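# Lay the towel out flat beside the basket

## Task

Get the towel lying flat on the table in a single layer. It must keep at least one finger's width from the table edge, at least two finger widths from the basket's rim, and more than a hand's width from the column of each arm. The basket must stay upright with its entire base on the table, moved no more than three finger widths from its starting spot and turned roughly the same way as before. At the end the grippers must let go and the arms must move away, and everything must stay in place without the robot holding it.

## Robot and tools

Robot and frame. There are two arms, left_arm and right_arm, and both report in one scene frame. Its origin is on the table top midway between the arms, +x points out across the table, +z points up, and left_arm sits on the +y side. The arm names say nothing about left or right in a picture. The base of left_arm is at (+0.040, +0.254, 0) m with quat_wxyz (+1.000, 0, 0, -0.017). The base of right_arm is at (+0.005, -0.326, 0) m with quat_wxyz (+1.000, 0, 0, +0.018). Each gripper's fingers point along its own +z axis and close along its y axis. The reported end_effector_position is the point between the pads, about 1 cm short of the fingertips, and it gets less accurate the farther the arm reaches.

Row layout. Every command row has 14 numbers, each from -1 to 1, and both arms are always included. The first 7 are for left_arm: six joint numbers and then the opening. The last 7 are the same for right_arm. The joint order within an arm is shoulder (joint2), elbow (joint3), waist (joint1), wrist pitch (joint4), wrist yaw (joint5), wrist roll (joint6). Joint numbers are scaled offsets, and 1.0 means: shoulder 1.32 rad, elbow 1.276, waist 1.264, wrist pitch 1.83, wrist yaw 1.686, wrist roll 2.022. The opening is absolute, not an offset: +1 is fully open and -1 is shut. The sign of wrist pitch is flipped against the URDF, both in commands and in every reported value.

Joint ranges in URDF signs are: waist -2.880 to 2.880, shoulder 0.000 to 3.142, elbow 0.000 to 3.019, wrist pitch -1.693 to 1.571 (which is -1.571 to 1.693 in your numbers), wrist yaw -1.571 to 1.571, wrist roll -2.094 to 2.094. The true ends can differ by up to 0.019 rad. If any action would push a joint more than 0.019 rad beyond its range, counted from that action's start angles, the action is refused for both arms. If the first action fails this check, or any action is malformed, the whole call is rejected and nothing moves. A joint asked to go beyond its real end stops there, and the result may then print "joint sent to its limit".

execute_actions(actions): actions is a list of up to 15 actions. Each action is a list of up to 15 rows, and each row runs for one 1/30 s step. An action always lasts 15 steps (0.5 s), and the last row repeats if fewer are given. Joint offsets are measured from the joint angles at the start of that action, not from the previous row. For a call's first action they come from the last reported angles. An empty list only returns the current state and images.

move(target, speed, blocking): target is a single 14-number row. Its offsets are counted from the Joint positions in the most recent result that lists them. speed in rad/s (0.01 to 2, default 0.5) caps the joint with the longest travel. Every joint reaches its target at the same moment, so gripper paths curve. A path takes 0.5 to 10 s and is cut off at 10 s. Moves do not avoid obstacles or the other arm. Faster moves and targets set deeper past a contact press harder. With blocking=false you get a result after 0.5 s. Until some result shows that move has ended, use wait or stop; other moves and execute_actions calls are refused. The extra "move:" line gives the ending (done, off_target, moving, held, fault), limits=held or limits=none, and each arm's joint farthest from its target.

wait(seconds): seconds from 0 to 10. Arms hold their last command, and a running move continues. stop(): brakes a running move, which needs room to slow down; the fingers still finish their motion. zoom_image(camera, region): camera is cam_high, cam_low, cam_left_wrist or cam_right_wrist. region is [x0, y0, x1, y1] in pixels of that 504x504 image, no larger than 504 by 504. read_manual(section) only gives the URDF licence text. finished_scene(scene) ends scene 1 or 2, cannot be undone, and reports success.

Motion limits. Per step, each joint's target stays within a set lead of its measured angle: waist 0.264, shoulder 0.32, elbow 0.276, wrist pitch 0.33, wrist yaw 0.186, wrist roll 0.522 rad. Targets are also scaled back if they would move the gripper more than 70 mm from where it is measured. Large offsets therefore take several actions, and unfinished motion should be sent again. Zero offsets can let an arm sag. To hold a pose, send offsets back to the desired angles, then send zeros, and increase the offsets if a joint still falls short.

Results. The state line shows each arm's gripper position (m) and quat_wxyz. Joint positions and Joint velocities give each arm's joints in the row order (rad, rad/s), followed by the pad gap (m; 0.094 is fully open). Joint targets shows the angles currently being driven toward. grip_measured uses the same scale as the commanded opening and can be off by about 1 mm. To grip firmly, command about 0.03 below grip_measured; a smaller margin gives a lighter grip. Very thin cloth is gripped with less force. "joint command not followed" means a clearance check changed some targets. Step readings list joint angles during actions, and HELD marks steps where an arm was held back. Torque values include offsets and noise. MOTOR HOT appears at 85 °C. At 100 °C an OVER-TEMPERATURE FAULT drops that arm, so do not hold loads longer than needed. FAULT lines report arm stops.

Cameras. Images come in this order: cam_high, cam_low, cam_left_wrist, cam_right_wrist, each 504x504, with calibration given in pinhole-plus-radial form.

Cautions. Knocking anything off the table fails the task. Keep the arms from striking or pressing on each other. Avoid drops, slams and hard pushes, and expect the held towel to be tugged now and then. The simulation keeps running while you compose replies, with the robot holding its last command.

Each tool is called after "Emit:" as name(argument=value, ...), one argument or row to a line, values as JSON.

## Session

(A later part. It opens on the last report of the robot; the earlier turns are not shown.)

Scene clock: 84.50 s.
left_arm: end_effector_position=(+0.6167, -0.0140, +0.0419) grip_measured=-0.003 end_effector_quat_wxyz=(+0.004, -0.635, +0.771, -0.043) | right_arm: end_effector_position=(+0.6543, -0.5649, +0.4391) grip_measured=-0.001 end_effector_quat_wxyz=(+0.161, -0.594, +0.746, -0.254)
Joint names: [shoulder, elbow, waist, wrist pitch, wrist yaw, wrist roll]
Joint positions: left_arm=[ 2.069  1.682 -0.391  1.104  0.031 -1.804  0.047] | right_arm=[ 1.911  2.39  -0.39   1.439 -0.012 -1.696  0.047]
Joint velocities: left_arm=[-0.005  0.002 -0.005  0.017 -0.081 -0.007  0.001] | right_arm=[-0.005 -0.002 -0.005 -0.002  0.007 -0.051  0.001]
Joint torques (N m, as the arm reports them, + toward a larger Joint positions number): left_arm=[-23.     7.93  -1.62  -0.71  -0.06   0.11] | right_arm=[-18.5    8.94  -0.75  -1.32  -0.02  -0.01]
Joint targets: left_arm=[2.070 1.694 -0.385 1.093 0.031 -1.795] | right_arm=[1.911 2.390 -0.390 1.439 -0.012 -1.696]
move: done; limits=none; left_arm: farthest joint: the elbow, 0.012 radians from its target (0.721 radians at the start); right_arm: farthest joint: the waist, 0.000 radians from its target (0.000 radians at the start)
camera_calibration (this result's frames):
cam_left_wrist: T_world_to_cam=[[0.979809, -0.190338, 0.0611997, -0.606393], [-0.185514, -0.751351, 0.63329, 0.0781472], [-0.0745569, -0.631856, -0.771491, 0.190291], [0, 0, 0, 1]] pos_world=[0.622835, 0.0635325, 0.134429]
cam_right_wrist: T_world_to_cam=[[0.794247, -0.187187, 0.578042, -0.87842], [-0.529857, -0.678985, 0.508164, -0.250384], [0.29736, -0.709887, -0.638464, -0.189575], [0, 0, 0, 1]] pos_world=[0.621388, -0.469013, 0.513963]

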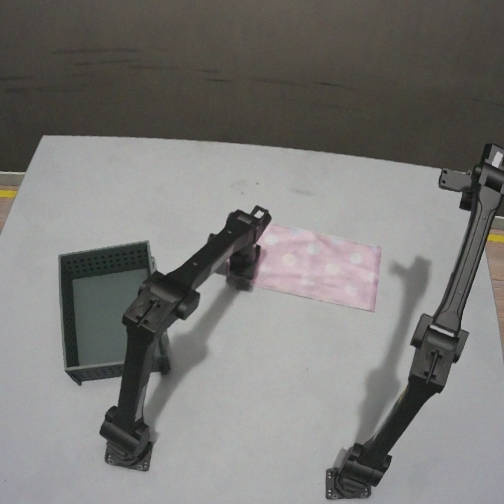

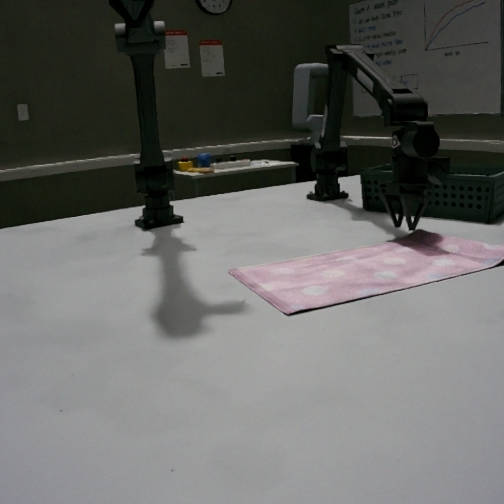

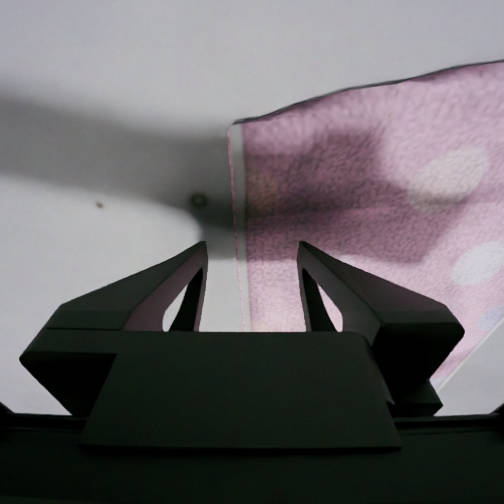

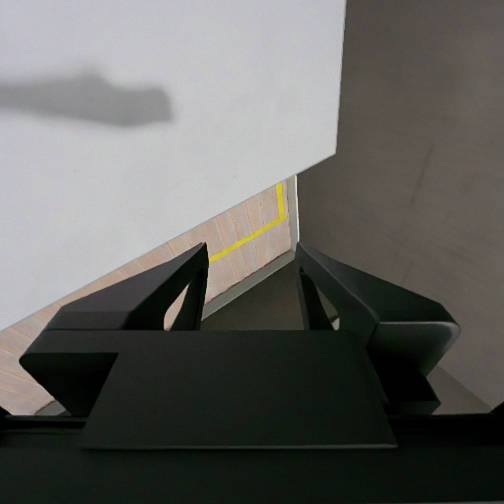

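Emit:
execute_actions(
  actions=[
    [[0.035,0.01,0,-0.03,0,0,0,0,0,0,0,0,0,0]],
    [[0.03,0.01,0,0,0,0,0,0,0,0,0,0,0,0]],
    [[0.03,0.01,0,0,0,0,0,0,0,0,0,0,0,0]],
    [[0.03,0.01,0,0,0,0,-0.5,0,0,0,0,0,0,0]],
    [[0.03,0.01,0,0,0,0,-0.8,0,0,0,0,0,0,0]],
    [[0.025,0.01,0,0,0,0,-1,0,0,0,0,0,0,0]],
    [[-0.05,0.01,0,0.02,0,0,-1,0,0,0,0,0,0,0]],
    [[-0.05,0.01,0,0.02,0,0,-1,0,0,0,0,0,0,0]],
  ],
)

Scene clock: 89.87 s.
left_arm: end_effector_position=(+0.6179, -0.0145, +0.0768) grip_measured=-0.957 end_effector_quat_wxyz=(+0.014, -0.634, +0.771, -0.064) | right_arm: end_effector_position=(+0.6543, -0.5649, +0.4391) grip_measured=-0.001 end_effector_quat_wxyz=(+0.161, -0.594, +0.746, -0.254)
Joint names: [shoulder, elbow, waist, wrist pitch, wrist yaw, wrist roll]
Joint positions: left_arm=[ 2.011  1.682 -0.391  1.115  0.031 -1.804  0.002] | right_arm=[ 1.911  2.39  -0.39   1.439 -0.012 -1.696  0.047]
Joint velocities: left_arm=[-0.015  0.007 -0.015  0.007 -0.007 -0.007  0.   ] | right_arm=[-0.005  0.007 -0.005  0.002 -0.007 -0.037 -0.001]
Joint torques (N m, as the arm reports them, + toward a larger Joint positions number): left_arm=[-23.88   8.35  -1.93   0.01  -0.03   0.01] | right_arm=[-18.68   9.1   -0.31  -1.4    0.    -0.02]
Joint targets: left_arm=[1.997 1.694 -0.391 1.124 0.031 -1.804] | right_arm=[1.911 2.390 -0.390 1.439 -0.012 -1.696]
Step readings (joint positions; steps 1 to 15: 1st action; 16 to 30: 2nd action; 31 to 45: 3rd action; 46 to 60: 4th action; 61 to 75: 5th action; 76 to 90: 6th action; 91 to 105: 7th action; 106 to 120: 8th action):
0: left_arm=[2.069 1.682 -0.391 1.104 0.031 -1.804] | right_arm=[1.911 2.390 -0.390 1.439 -0.012 -1.696]
1: left_arm=[2.070 1.682 -0.391 1.098 0.031 -1.804] | right_arm=[1.911 2.390 -0.390 1.439 -0.012 -1.696]
2: left_arm=[2.071 1.682 -0.391 1.084 0.031 -1.804] | right_arm=[1.911 2.390 -0.390 1.439 -0.012 -1.696]
4: left_arm=[2.077 1.682 -0.391 1.067 0.031 -1.804] | right_arm=[1.911 2.390 -0.390 1.439 -0.012 -1.696]
8: left_arm=[2.090 1.682 -0.391 1.061 0.031 -1.804] | right_arm=[1.911 2.390 -0.390 1.439 -0.012 -1.696]
15: left_arm=[2.095 1.682 -0.391 1.061 0.031 -1.804] | right_arm=[1.911 2.390 -0.390 1.439 -0.012 -1.696]
16: left_arm=[2.096 1.682 -0.391 1.061 0.031 -1.804] | right_arm=[1.911 2.390 -0.390 1.439 -0.012 -1.696]
17: left_arm=[2.097 1.682 -0.391 1.061 0.031 -1.804] | right_arm=[1.911 2.390 -0.390 1.439 -0.012 -1.696]
19: left_arm=[2.101 1.682 -0.391 1.061 0.031 -1.804] | right_arm=[1.911 2.390 -0.390 1.439 -0.012 -1.696]
23: left_arm=[2.109 1.682 -0.391 1.061 0.031 -1.804] | right_arm=[1.911 2.390 -0.390 1.439 -0.012 -1.696]
30: left_arm=[2.112 1.682 -0.391 1.061 0.031 -1.804] | right_arm=[1.911 2.390 -0.390 1.439 -0.012 -1.696]
31: left_arm=[2.113 1.682 -0.391 1.061 0.031 -1.804] | right_arm=[1.911 2.390 -0.390 1.439 -0.012 -1.696]
32: left_arm=[2.114 1.682 -0.391 1.061 0.031 -1.804] | right_arm=[1.911 2.390 -0.390 1.439 -0.012 -1.696]
34: left_arm=[2.117 1.682 -0.391 1.061 0.031 -1.804] | right_arm=[1.911 2.390 -0.390 1.439 -0.012 -1.696]
38: left_arm=[2.117 1.682 -0.391 1.061 0.031 -1.804] | right_arm=[1.911 2.390 -0.390 1.439 -0.012 -1.696]
45: left_arm=[2.117 1.682 -0.391 1.061 0.031 -1.804] | right_arm=[1.911 2.390 -0.390 1.439 -0.012 -1.696]
46: left_arm=[2.117 1.682 -0.391 1.061 0.031 -1.804] | right_arm=[1.911 2.390 -0.390 1.439 -0.012 -1.696]
47: left_arm=[2.117 1.682 -0.391 1.061 0.031 -1.804] | right_arm=[1.911 2.390 -0.390 1.439 -0.012 -1.696]
49: left_arm=[2.117 1.682 -0.391 1.061 0.031 -1.804] | right_arm=[1.911 2.390 -0.390 1.439 -0.012 -1.696]
53: left_arm=[2.117 1.682 -0.391 1.061 0.031 -1.804] | right_arm=[1.911 2.390 -0.390 1.439 -0.012 -1.696]
60: left_arm=[2.117 1.682 -0.391 1.061 0.031 -1.804] | right_arm=[1.911 2.390 -0.390 1.439 -0.012 -1.696]
61: left_arm=[2.117 1.682 -0.391 1.061 0.031 -1.804] | right_arm=[1.911 2.390 -0.390 1.439 -0.012 -1.696]
62: left_arm=[2.117 1.682 -0.391 1.061 0.031 -1.804] | right_arm=[1.911 2.390 -0.390 1.439 -0.012 -1.696]
64: left_arm=[2.117 1.682 -0.391 1.061 0.031 -1.804] | right_arm=[1.911 2.390 -0.390 1.439 -0.012 -1.696]
68: left_arm=[2.117 1.682 -0.391 1.061 0.031 -1.804] | right_arm=[1.911 2.390 -0.390 1.439 -0.012 -1.696]
75: left_arm=[2.117 1.682 -0.391 1.061 0.031 -1.804] | right_arm=[1.911 2.390 -0.390 1.439 -0.012 -1.696]
76: left_arm=[2.117 1.682 -0.391 1.061 0.031 -1.804] | right_arm=[1.911 2.390 -0.390 1.439 -0.012 -1.696]
77: left_arm=[2.117 1.682 -0.391 1.061 0.031 -1.804] | right_arm=[1.911 2.390 -0.390 1.439 -0.012 -1.696]
79: left_arm=[2.117 1.682 -0.391 1.061 0.031 -1.804] | right_arm=[1.911 2.390 -0.390 1.439 -0.012 -1.696]
83: left_arm=[2.117 1.682 -0.391 1.061 0.031 -1.804] | right_arm=[1.911 2.390 -0.390 1.439 -0.012 -1.696]
90: left_arm=[2.117 1.682 -0.391 1.061 0.031 -1.804] | right_arm=[1.911 2.390 -0.390 1.439 -0.012 -1.696]
91: left_arm=[2.112 1.682 -0.391 1.063 0.031 -1.804] | right_arm=[1.911 2.390 -0.390 1.439 -0.012 -1.696]
92: left_arm=[2.108 1.682 -0.391 1.072 0.031 -1.804] | right_arm=[1.911 2.390 -0.390 1.439 -0.012 -1.696]
94: left_arm=[2.097 1.682 -0.391 1.083 0.031 -1.804] | right_arm=[1.911 2.390 -0.390 1.439 -0.012 -1.696]
98: left_arm=[2.072 1.682 -0.391 1.087 0.031 -1.804] | right_arm=[1.911 2.390 -0.390 1.439 -0.012 -1.696]
105: left_arm=[2.064 1.682 -0.391 1.087 0.031 -1.804] | right_arm=[1.911 2.390 -0.390 1.439 -0.012 -1.696]
106: left_arm=[2.061 1.682 -0.391 1.092 0.031 -1.804] | right_arm=[1.911 2.390 -0.390 1.439 -0.012 -1.696]
107: left_arm=[2.058 1.682 -0.391 1.100 0.031 -1.804] | right_arm=[1.911 2.390 -0.390 1.439 -0.012 -1.696]
109: left_arm=[2.048 1.682 -0.391 1.110 0.031 -1.804] | right_arm=[1.911 2.390 -0.390 1.439 -0.012 -1.696]
113: left_arm=[2.022 1.682 -0.391 1.114 0.031 -1.804] | right_arm=[1.911 2.390 -0.390 1.439 -0.012 -1.696]
120: Joint positions above
camera_calibration (this result's frames):
cam_left_wrist: T_world_to_cam=[[0.976183, -0.189103, 0.10633, -0.61099], [-0.212788, -0.739071, 0.639136, 0.0724716], [-0.0422765, -0.64654, -0.761708, 0.196023], [0, 0, 0, 1]] pos_world=[0.620147, 0.0647585, 0.16796]
cam_right_wrist: T_world_to_cam=[[0.794247, -0.187187, 0.578042, -0.87842], [-0.529857, -0.678985, 0.508164, -0.250384], [0.29736, -0.709887, -0.638464, -0.189575], [0, 0, 0, 1]] pos_world=[0.621388, -0.469013, 0.513963]

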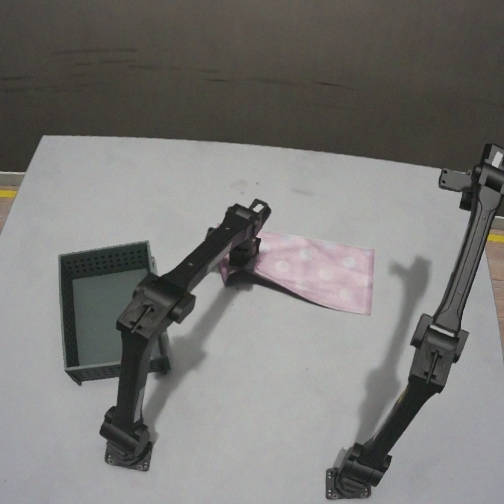

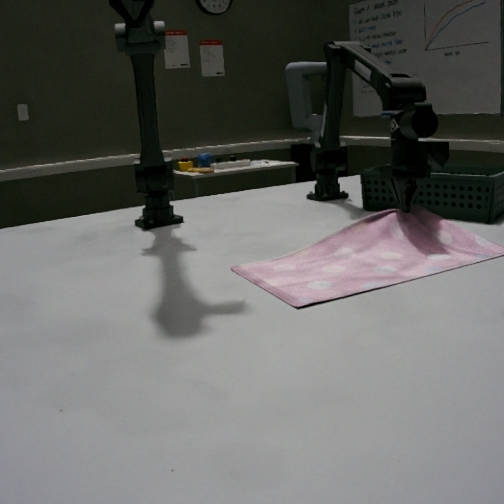

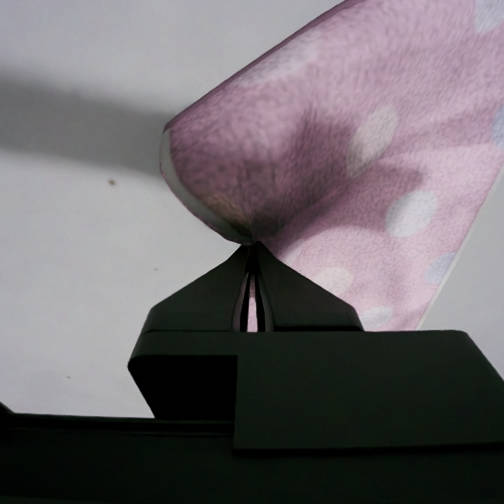

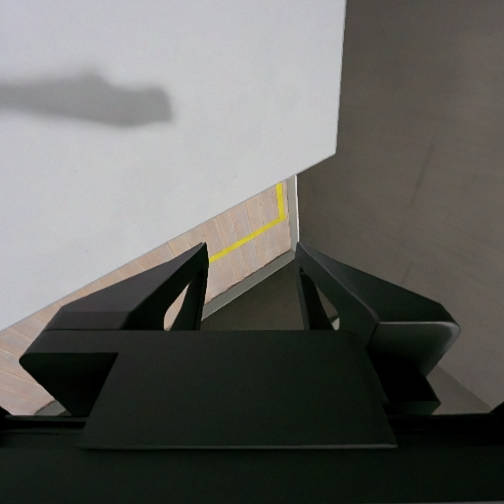

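Emit:
move(
  target=[-0.07,0.01,-0.04,0,0,0,-1,0,0,0,0,0,0,0],
  speed=0.2,
)

Scene clock: 91.47 s.
left_arm: end_effector_position=(+0.6077, -0.0407, +0.1274) grip_measured=-0.957 end_effector_quat_wxyz=(+0.030, -0.614, +0.782, -0.101) | right_arm: end_effector_position=(+0.6543, -0.5649, +0.4391) grip_measured=-0.001 end_effector_quat_wxyz=(+0.161, -0.594, +0.746, -0.254)
Joint names: [shoulder, elbow, waist, wrist pitch, wrist yaw, wrist roll]
Joint positions: left_arm=[ 1.929  1.682 -0.435  1.115  0.031 -1.804  0.002] | right_arm=[ 1.911  2.39  -0.39   1.439 -0.012 -1.696  0.047]
Joint velocities: left_arm=[-0.015 -0.007  0.005  0.002 -0.037 -0.007  0.   ] | right_arm=[-0.005 -0.002 -0.005  0.002 -0.066 -0.007 -0.001]
Joint torques (N m, as the arm reports them, + toward a larger Joint positions number): left_arm=[-22.72   8.65  -2.12  -0.44  -0.03   0.02] | right_arm=[-18.22   8.94  -0.79  -1.51   0.01  -0.03]
Joint targets: left_arm=[1.919 1.694 -0.441 1.114 0.031 -1.804] | right_arm=[1.911 2.390 -0.390 1.439 -0.012 -1.696]
move: done; limits=none; left_arm: farthest joint: the elbow, 0.013 radians from its target (0.013 radians at the start); right_arm: farthest joint: the waist, 0.000 radians from its target (0.000 radians at the start)
camera_calibration (this result's frames):
cam_left_wrist: T_world_to_cam=[[0.956282, -0.226321, 0.185211, -0.610786], [-0.292028, -0.705174, 0.646103, 0.0672858], [-0.0156205, -0.671943, -0.740438, 0.197275], [0, 0, 0, 1]] pos_world=[0.606815, 0.0417725, 0.215721]
cam_right_wrist: T_world_to_cam=[[0.794247, -0.187187, 0.578042, -0.87842], [-0.529857, -0.678985, 0.508164, -0.250384], [0.29736, -0.709887, -0.638464, -0.189575], [0, 0, 0, 1]] pos_world=[0.621388, -0.469013, 0.513963]

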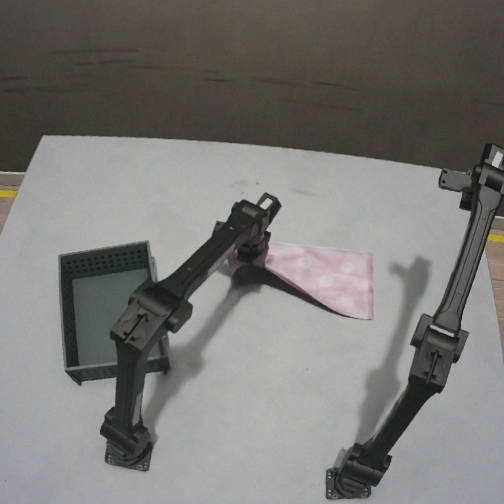

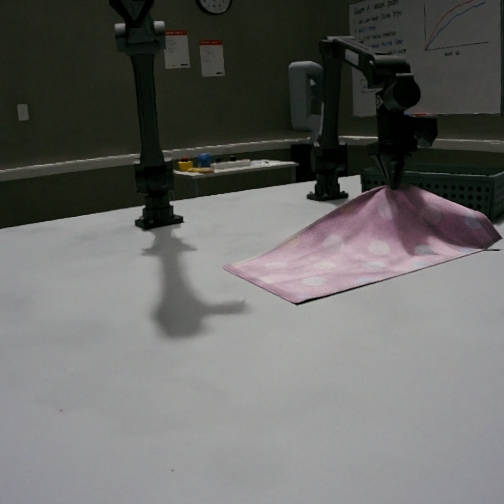

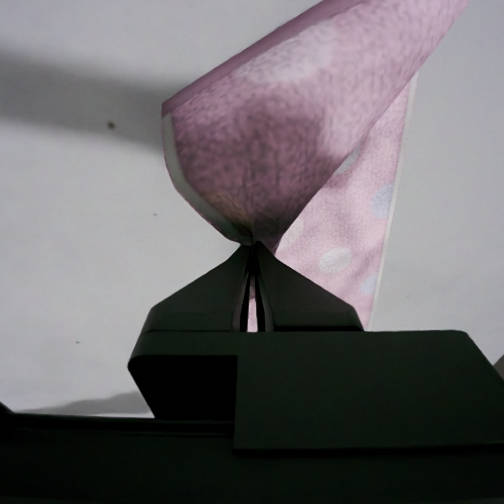

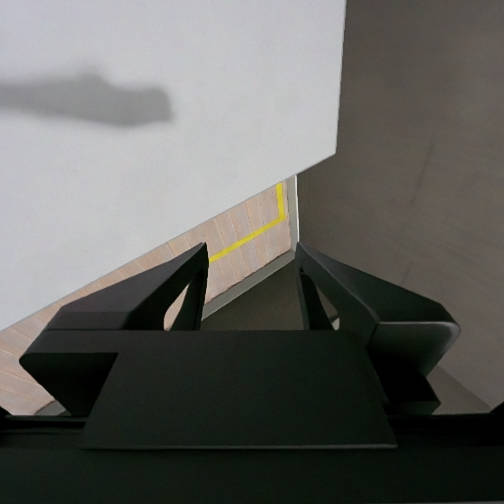

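Emit:
move(
  target=[0,-0.16,-0.1,-0.03,-0.13,-0.08,-1,0,0,0,0,0,0,0],
  speed=0.2,
)

Scene clock: 93.97 s.
left_arm: end_effector_position=(+0.5339, -0.0361, +0.0506) grip_measured=-0.957 end_effector_quat_wxyz=(+0.095, -0.632, +0.769, +0.006) | right_arm: end_effector_position=(+0.6543, -0.5649, +0.4391) grip_measured=-0.001 end_effector_quat_wxyz=(+0.161, -0.594, +0.746, -0.254)
Joint names: [shoulder, elbow, waist, wrist pitch, wrist yaw, wrist roll]
Joint positions: left_arm=[ 1.929  1.473 -0.551  1.071 -0.186 -1.957  0.002] | right_arm=[ 1.911  2.39  -0.39   1.439 -0.012 -1.696  0.047]
Joint velocities: left_arm=[-0.024  0.012 -0.005 -0.002 -0.051  0.066 -0.001] | right_arm=[ 0.005 -0.007 -0.005  0.007  0.022  0.022  0.   ]
Joint torques (N m, as the arm reports them, + toward a larger Joint positions number): left_arm=[-20.25   7.21  -2.37  -0.65  -0.26  -0.04] | right_arm=[-18.12   9.02  -1.21  -1.53  -0.03  -0.03]
Joint targets: left_arm=[1.929 1.477 -0.561 1.060 -0.188 -1.966] | right_arm=[1.911 2.390 -0.390 1.439 -0.012 -1.696]
move: done; limits=none; left_arm: farthest joint: the waist, 0.011 radians from its target (0.127 radians at the start); right_arm: farthest joint: the waist, 0.000 radians from its target (0.000 radians at the start)
camera_calibration (this result's frames):
cam_left_wrist: T_world_to_cam=[[0.974726, -0.199377, 0.100789, -0.529608], [-0.223334, -0.858275, 0.462046, 0.06565], [-0.00561703, -0.472878, -0.88111, 0.1513], [0, 0, 0, 1]] pos_world=[0.531734, 0.0223002, 0.156357]
cam_right_wrist: T_world_to_cam=[[0.794247, -0.187187, 0.578042, -0.87842], [-0.529857, -0.678985, 0.508164, -0.250384], [0.29736, -0.709887, -0.638464, -0.189575], [0, 0, 0, 1]] pos_world=[0.621388, -0.469013, 0.513963]

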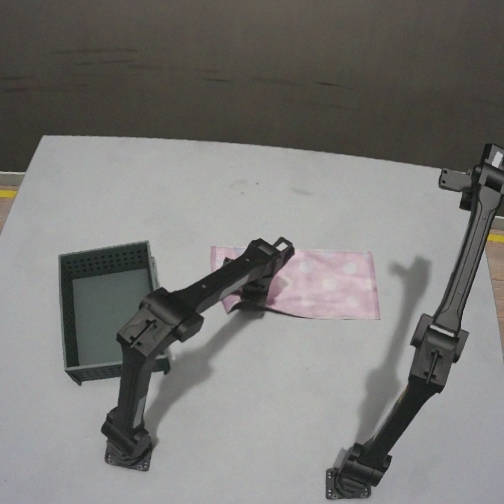

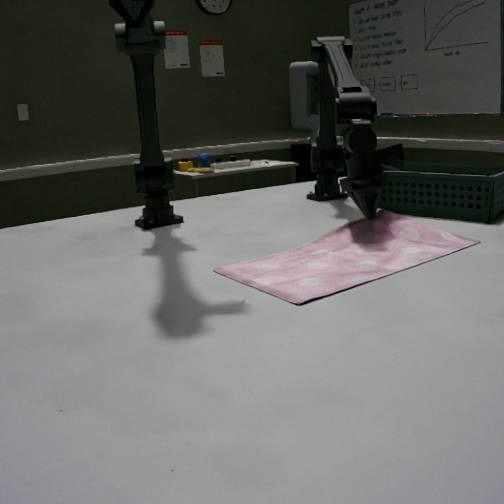

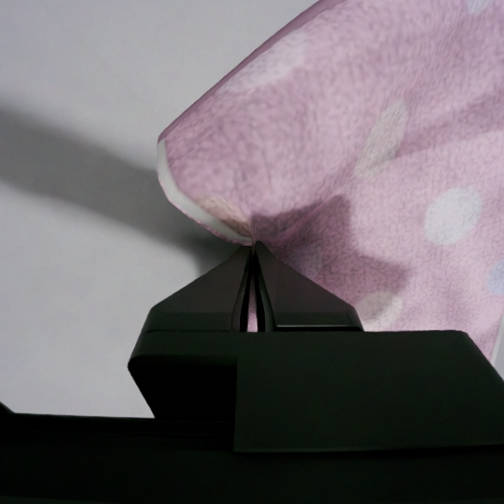

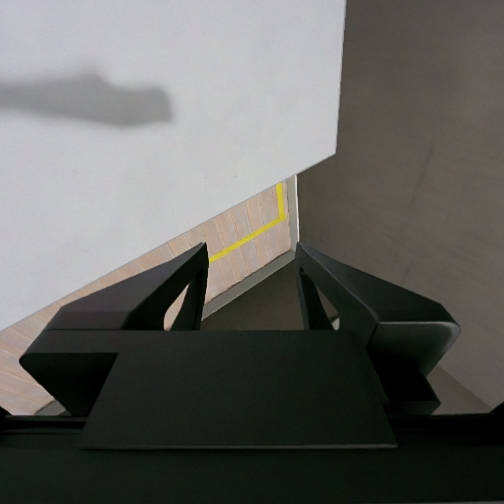

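Emit:
move(
  target=[-0.08,0.01,0,0.03,-0.2,0.1,-1,0,0,0,0,0,0,0],
  speed=0.3,
)

Emit:
move(
  target=[0.1,0.01,-0.07,0,0,0,-1,0,0,0,0,0,0,0],
  speed=0.15,
)

Scene clock: 96.90 s.
left_arm: end_effector_position=(+0.5570, +0.0128, +0.1155) grip_measured=-0.957 end_effector_quat_wxyz=(+0.252, -0.546, +0.797, +0.062) | right_arm: end_effector_position=(+0.6543, -0.5649, +0.4391) grip_measured=-0.001 end_effector_quat_wxyz=(+0.161, -0.594, +0.746, -0.254)
Joint names: [shoulder, elbow, waist, wrist pitch, wrist yaw, wrist roll]
Joint positions: left_arm=[ 1.845  1.473 -0.551  1.116 -0.519 -1.765  0.002] | right_arm=[ 1.911  2.39  -0.39   1.439 -0.012 -1.696  0.047]
Joint velocities: left_arm=[ 0.005  0.017 -0.005  0.002 -0.037  0.095 -0.   ] | right_arm=[-0.015 -0.002  0.015 -0.012  0.022 -0.007 -0.001]
Joint torques (N m, as the arm reports them, + toward a larger Joint positions number): left_arm=[-21.74   8.15  -2.12  -0.01  -0.48   0.12] | right_arm=[-18.49   9.04  -1.14  -1.39   0.    -0.06]
Joint targets: left_arm=[1.823 1.486 -0.551 1.126 -0.523 -1.755] | right_arm=[1.911 2.390 -0.390 1.439 -0.012 -1.696]
move: off_target (left_arm); limits=none; left_arm: farthest joint: the shoulder, 0.022 radians from its target (0.105 radians at the start); right_arm: farthest joint: the waist, 0.000 radians from its target (0.000 radians at the start)
camera_calibration (this result's frames):
cam_left_wrist: T_world_to_cam=[[0.90414, -0.392736, 0.168194, -0.514928], [-0.416291, -0.898376, 0.140083, 0.22799], [0.0960857, -0.196672, -0.97575, 0.182442], [0, 0, 0, 1]] pos_world=[0.542947, 0.0384711, 0.232688]
cam_right_wrist: T_world_to_cam=[[0.794247, -0.187187, 0.578042, -0.87842], [-0.529857, -0.678985, 0.508164, -0.250384], [0.29736, -0.709887, -0.638464, -0.189575], [0, 0, 0, 1]] pos_world=[0.621388, -0.469013, 0.513963]

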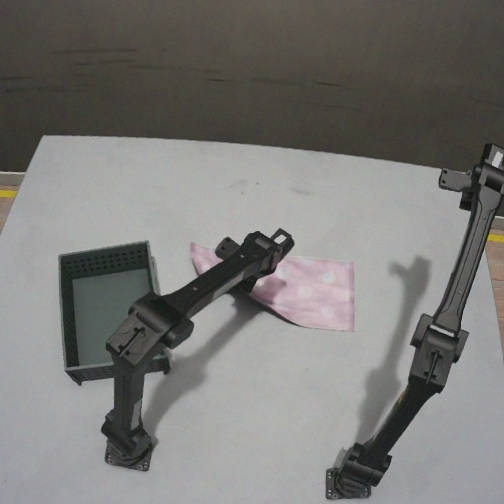

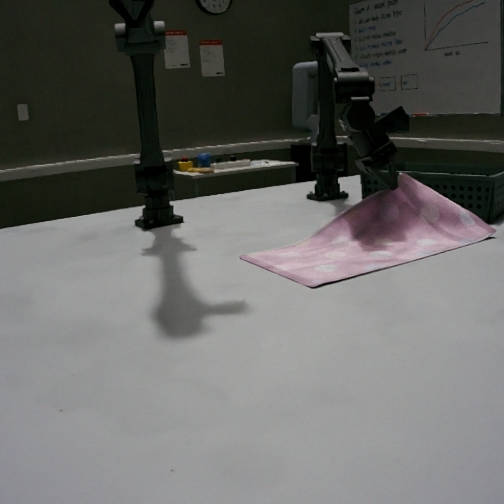

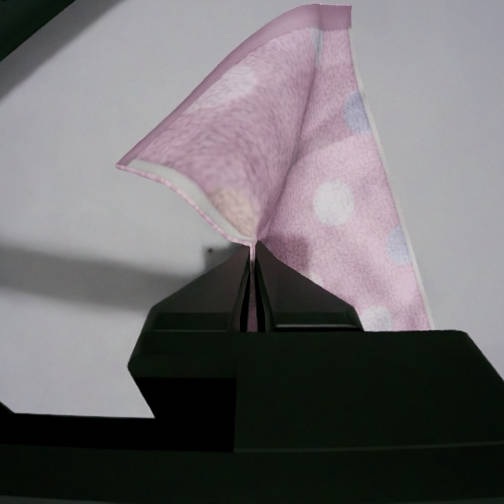

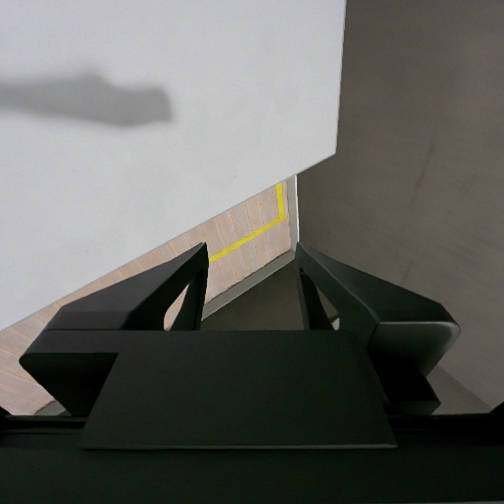

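Scene clock: 98.20 s.
left_arm: end_effector_position=(+0.5332, -0.0226, +0.0547) grip_measured=-0.957 end_effector_quat_wxyz=(+0.235, -0.503, +0.825, +0.103) | right_arm: end_effector_position=(+0.6543, -0.5649, +0.4391) grip_measured=-0.001 end_effector_quat_wxyz=(+0.161, -0.594, +0.746, -0.254)
Joint names: [shoulder, elbow, waist, wrist pitch, wrist yaw, wrist roll]
Joint positions: left_arm=[ 1.957  1.473 -0.626  1.116 -0.519 -1.765  0.002] | right_arm=[ 1.911  2.39  -0.39   1.439 -0.012 -1.696  0.047]
Joint velocities: left_arm=[-0.015 -0.022 -0.005  0.007  0.051 -0.066 -0.   ] | right_arm=[-0.005  0.012  0.005 -0.007  0.022  0.007  0.001]
Joint torques (N m, as the arm reports them, + toward a larger Joint positions number): left_arm=[-18.95   7.68  -2.56  -0.12  -0.38   0.03] | right_arm=[-18.43   9.09  -1.16  -1.4    0.02  -0.01]
Joint targets: left_arm=[1.977 1.486 -0.639 1.116 -0.519 -1.765] | right_arm=[1.911 2.390 -0.390 1.439 -0.012 -1.696]
move: done; limits=none; left_arm: farthest joint: the shoulder, 0.020 radians from its target (0.132 radians at the start); right_arm: farthest joint: the waist, 0.000 radians from its target (0.000 radians at the start)
camera_calibration (this result's frames):
cam_left_wrist: T_world_to_cam=[[0.881812, -0.468004, 0.0581332, -0.480847], [-0.471556, -0.873297, 0.122425, 0.225818], [-0.00652778, -0.135369, -0.990774, 0.17538], [0, 0, 0, 1]] pos_world=[0.531647, -0.00409129, 0.174069]
cam_right_wrist: T_world_to_cam=[[0.794247, -0.187187, 0.578042, -0.87842], [-0.529857, -0.678985, 0.508164, -0.250384], [0.29736, -0.709887, -0.638464, -0.189575], [0, 0, 0, 1]] pos_world=[0.621388, -0.469013, 0.513963]

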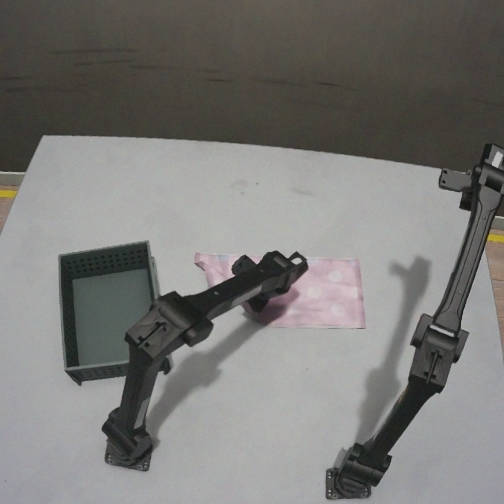

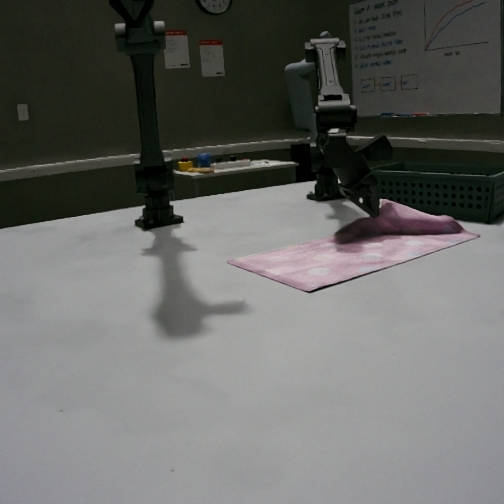

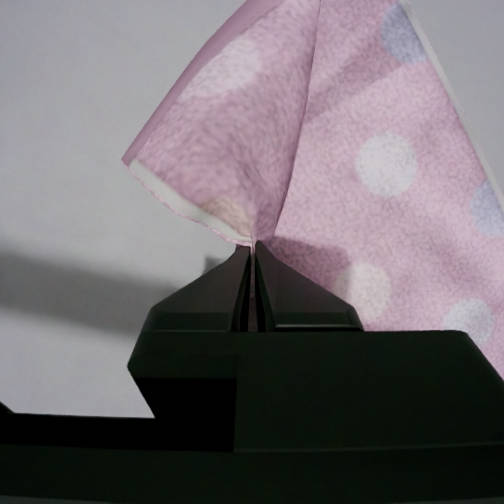

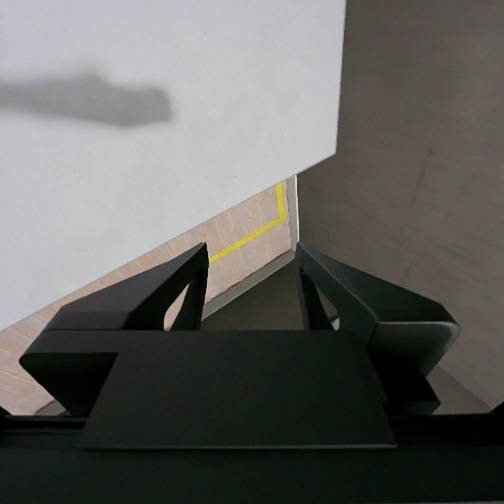

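Emit:
move(
  target=[0,0.01,0,0,0,0,0,0,0,0,0,0,0,0],
)

Emit:
move(
  target=[-0.25,-0.08,0.2,0.05,0.308,0.2,0,0,0,0,0,0,0,0],
)

Scene clock: 99.83 s.
left_arm: end_effector_position=(+0.5332, -0.0226, +0.0547) grip_measured=-0.003 end_effector_quat_wxyz=(+0.235, -0.503, +0.825, +0.103) | right_arm: end_effector_position=(+0.6543, -0.5649, +0.4391) grip_measured=-0.001 end_effector_quat_wxyz=(+0.161, -0.594, +0.746, -0.254)
Joint names: [shoulder, elbow, waist, wrist pitch, wrist yaw, wrist roll]
Joint positions: left_arm=[ 1.957  1.473 -0.626  1.116 -0.519 -1.765  0.047] | right_arm=[ 1.911  2.39  -0.39   1.439 -0.012 -1.696  0.047]
Joint velocities: left_arm=[ 0.005  0.022  0.005  0.002  0.007 -0.11   0.002] | right_arm=[ 0.005  0.002 -0.024 -0.002  0.022 -0.037 -0.001]
Joint torques (N m, as the arm reports them, + toward a larger Joint positions number): left_arm=[-20.35   7.72  -2.16  -0.14  -0.39   0.01] | right_arm=[-18.74   9.06  -1.    -1.33   0.01   0.  ]
Joint targets: left_arm=[1.957 1.486 -0.626 1.116 -0.519 -1.765] | right_arm=[1.911 2.390 -0.390 1.439 -0.012 -1.696]
move: done; limits=none; left_arm: farthest joint: the elbow, 0.013 radians from its target (0.013 radians at the start); right_arm: farthest joint: the waist, 0.000 radians from its target (0.000 radians at the start)
camera_calibration (this result's frames):
cam_left_wrist: T_world_to_cam=[[0.881812, -0.468004, 0.0581332, -0.480847], [-0.471556, -0.873297, 0.122425, 0.225818], [-0.00652778, -0.135369, -0.990774, 0.17538], [0, 0, 0, 1]] pos_world=[0.531647, -0.00409129, 0.174069]
cam_right_wrist: T_world_to_cam=[[0.794247, -0.187187, 0.578042, -0.87842], [-0.529857, -0.678985, 0.508164, -0.250384], [0.29736, -0.709887, -0.638464, -0.189575], [0, 0, 0, 1]] pos_world=[0.621388, -0.469013, 0.513963]

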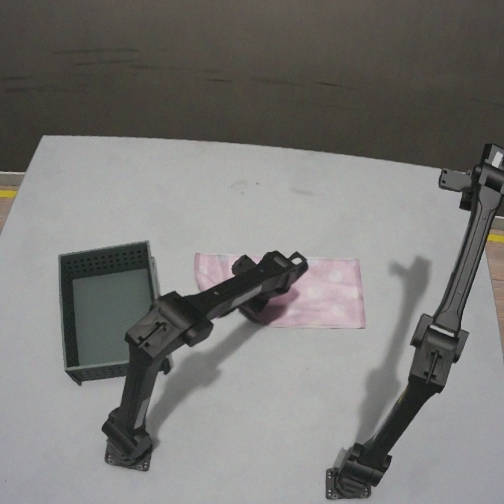

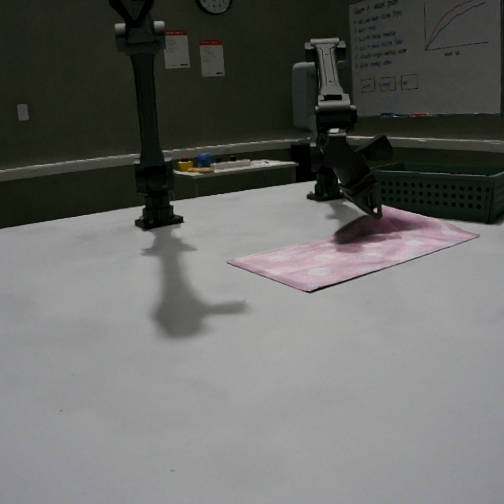

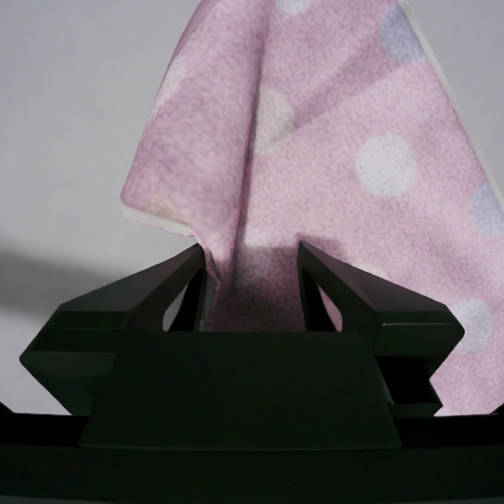

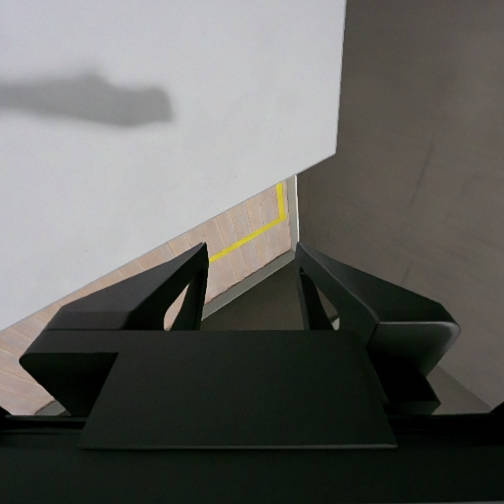

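Scene clock: 101.63 s.
left_arm: end_effector_position=(+0.5059, +0.0493, +0.1596) grip_measured=-0.003 end_effector_quat_wxyz=(+0.035, -0.459, +0.887, -0.041) | right_arm: end_effector_position=(+0.6543, -0.5649, +0.4391) grip_measured=-0.001 end_effector_quat_wxyz=(+0.161, -0.594, +0.746, -0.254)
Joint names: [shoulder, elbow, waist, wrist pitch, wrist yaw, wrist roll]
Joint positions: left_arm=[ 1.635  1.37  -0.378  1.198 -0.002 -1.369  0.047] | right_arm=[ 1.911  2.39  -0.39   1.439 -0.012 -1.696  0.047]
Joint velocities: left_arm=[-0.005  0.002  0.005 -0.007 -0.11   0.066  0.001] | right_arm=[ 0.005  0.007 -0.015  0.002 -0.037 -0.007  0.001]
Joint torques (N m, as the arm reports them, + toward a larger Joint positions number): left_arm=[-17.37   7.69  -1.57  -0.04   0.05   0.09] | right_arm=[-18.45   9.09  -0.89  -1.41  -0.01  -0.04]
Joint targets: left_arm=[1.627 1.371 -0.374 1.208 0.000 -1.360] | right_arm=[1.911 2.390 -0.390 1.439 -0.012 -1.696]
move: done; limits=none; left_arm: farthest joint: the wrist pitch, 0.009 radians from its target (0.091 radians at the start); right_arm: farthest joint: the waist, 0.000 radians from its target (0.000 radians at the start)
camera_calibration (this result's frames):
cam_left_wrist: T_world_to_cam=[[0.812828, -0.574719, 0.094914, -0.394913], [-0.516278, -0.635332, 0.574291, 0.201649], [-0.269754, -0.515802, -0.813131, 0.412507], [0, 0, 0, 1]] pos_world=[0.536378, 0.113922, 0.257099]
cam_right_wrist: T_world_to_cam=[[0.794247, -0.187187, 0.578042, -0.87842], [-0.529857, -0.678985, 0.508164, -0.250384], [0.29736, -0.709887, -0.638464, -0.189575], [0, 0, 0, 1]] pos_world=[0.621388, -0.469013, 0.513963]

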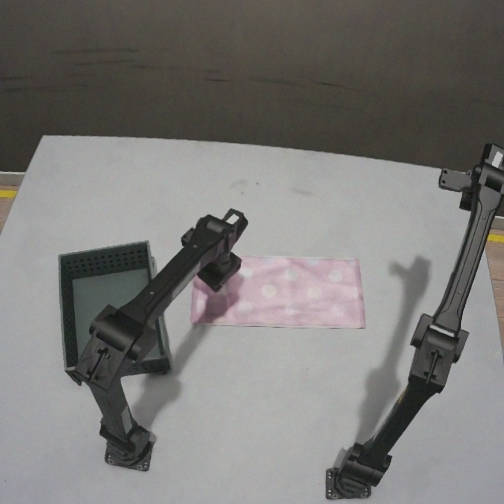

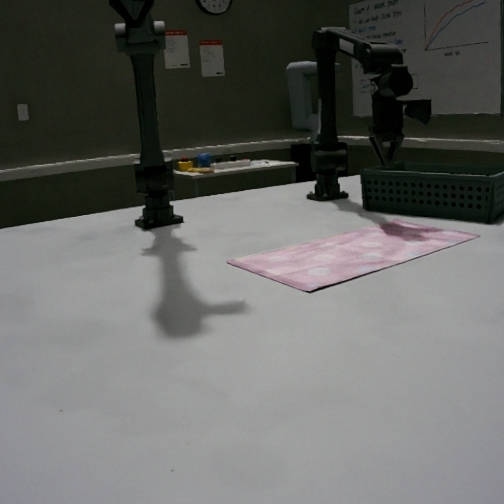

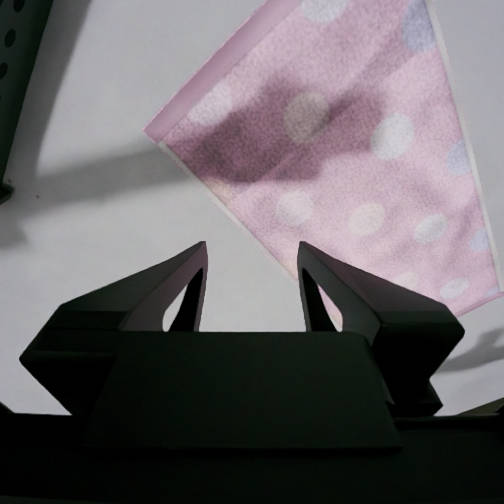

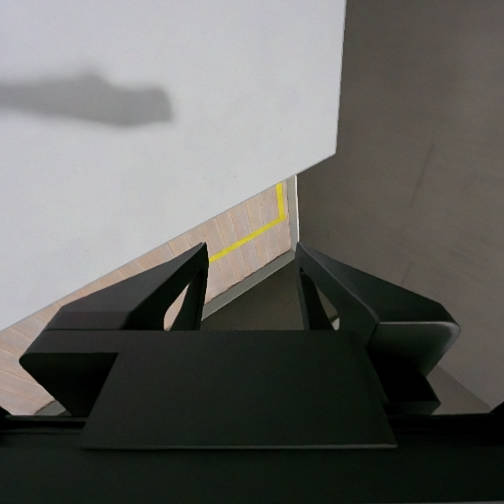

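The towel has settled flat.

Emit:
move(
  target=[-0.4,0,0.1,0,0,0,0,0,0,0,0,0,0,0],
  speed=0.8,
)

Emit:
finished_scene(
  scene=2,
)

Scene clock: 103.97 s.
left_arm: end_effector_position=(+0.4444, +0.1289, +0.3977) grip_measured=-0.003 end_effector_quat_wxyz=(+0.209, -0.485, +0.818, -0.229) | right_arm: end_effector_position=(+0.6543, -0.5649, +0.4391) grip_measured=-0.001 end_effector_quat_wxyz=(+0.161, -0.594, +0.746, -0.254)
Joint names: [shoulder, elbow, waist, wrist pitch, wrist yaw, wrist roll]
Joint positions: left_arm=[ 1.095  1.355 -0.264  1.198 -0.002 -1.369  0.047] | right_arm=[ 1.911  2.39  -0.39   1.439 -0.012 -1.696  0.047]
Joint velocities: left_arm=[ 0.005 -0.007  0.005 -0.002  0.007 -0.022  0.   ] | right_arm=[-0.005 -0.002  0.005  0.007  0.051 -0.051  0.   ]
Joint torques (N m, as the arm reports them, + toward a larger Joint positions number): left_arm=[-6.81  9.31 -1.05 -1.19 -0.04  0.04] | right_arm=[-18.38   8.99  -0.78  -1.45   0.02  -0.03]
Joint targets: left_arm=[1.107 1.370 -0.252 1.198 -0.002 -1.370] | right_arm=[1.911 2.390 -0.390 1.439 -0.012 -1.696]
move: done; limits=none; left_arm: farthest joint: the elbow, 0.015 radians from its target (0.000 radians at the start); right_arm: farthest joint: the waist, 0.000 radians from its target (0.000 radians at the start)
camera_calibration (this result's frames):
cam_left_wrist: T_world_to_cam=[[0.702294, -0.426215, 0.570196, -0.480836], [-0.687555, -0.61372, 0.388092, 0.231107], [0.18453, -0.664596, -0.724058, 0.41242], [0, 0, 0, 1]] pos_world=[0.420483, 0.210988, 0.483096]
cam_right_wrist: T_world_to_cam=[[0.794247, -0.187187, 0.578042, -0.87842], [-0.529857, -0.678985, 0.508164, -0.250384], [0.29736, -0.709887, -0.638464, -0.189575], [0, 0, 0, 1]] pos_world=[0.621388, -0.469013, 0.513963]

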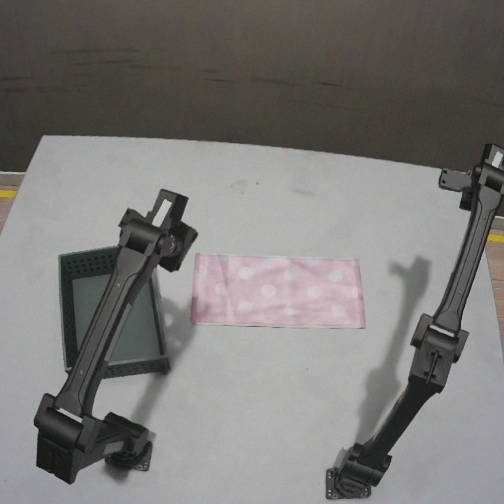

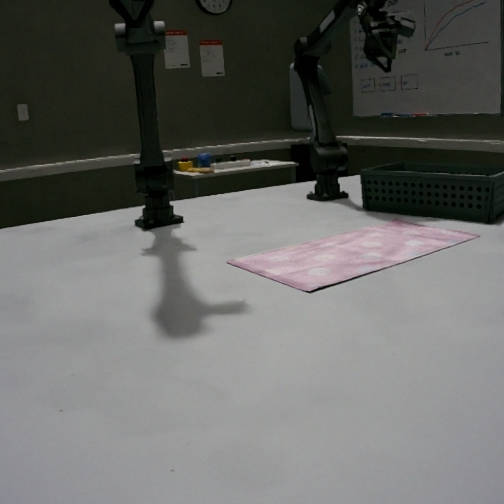

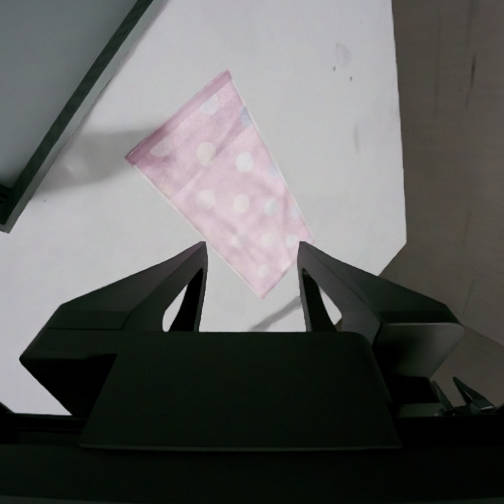

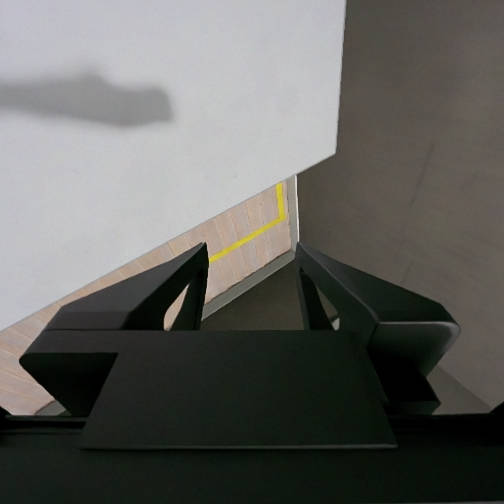

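The scene is finished: the task was done.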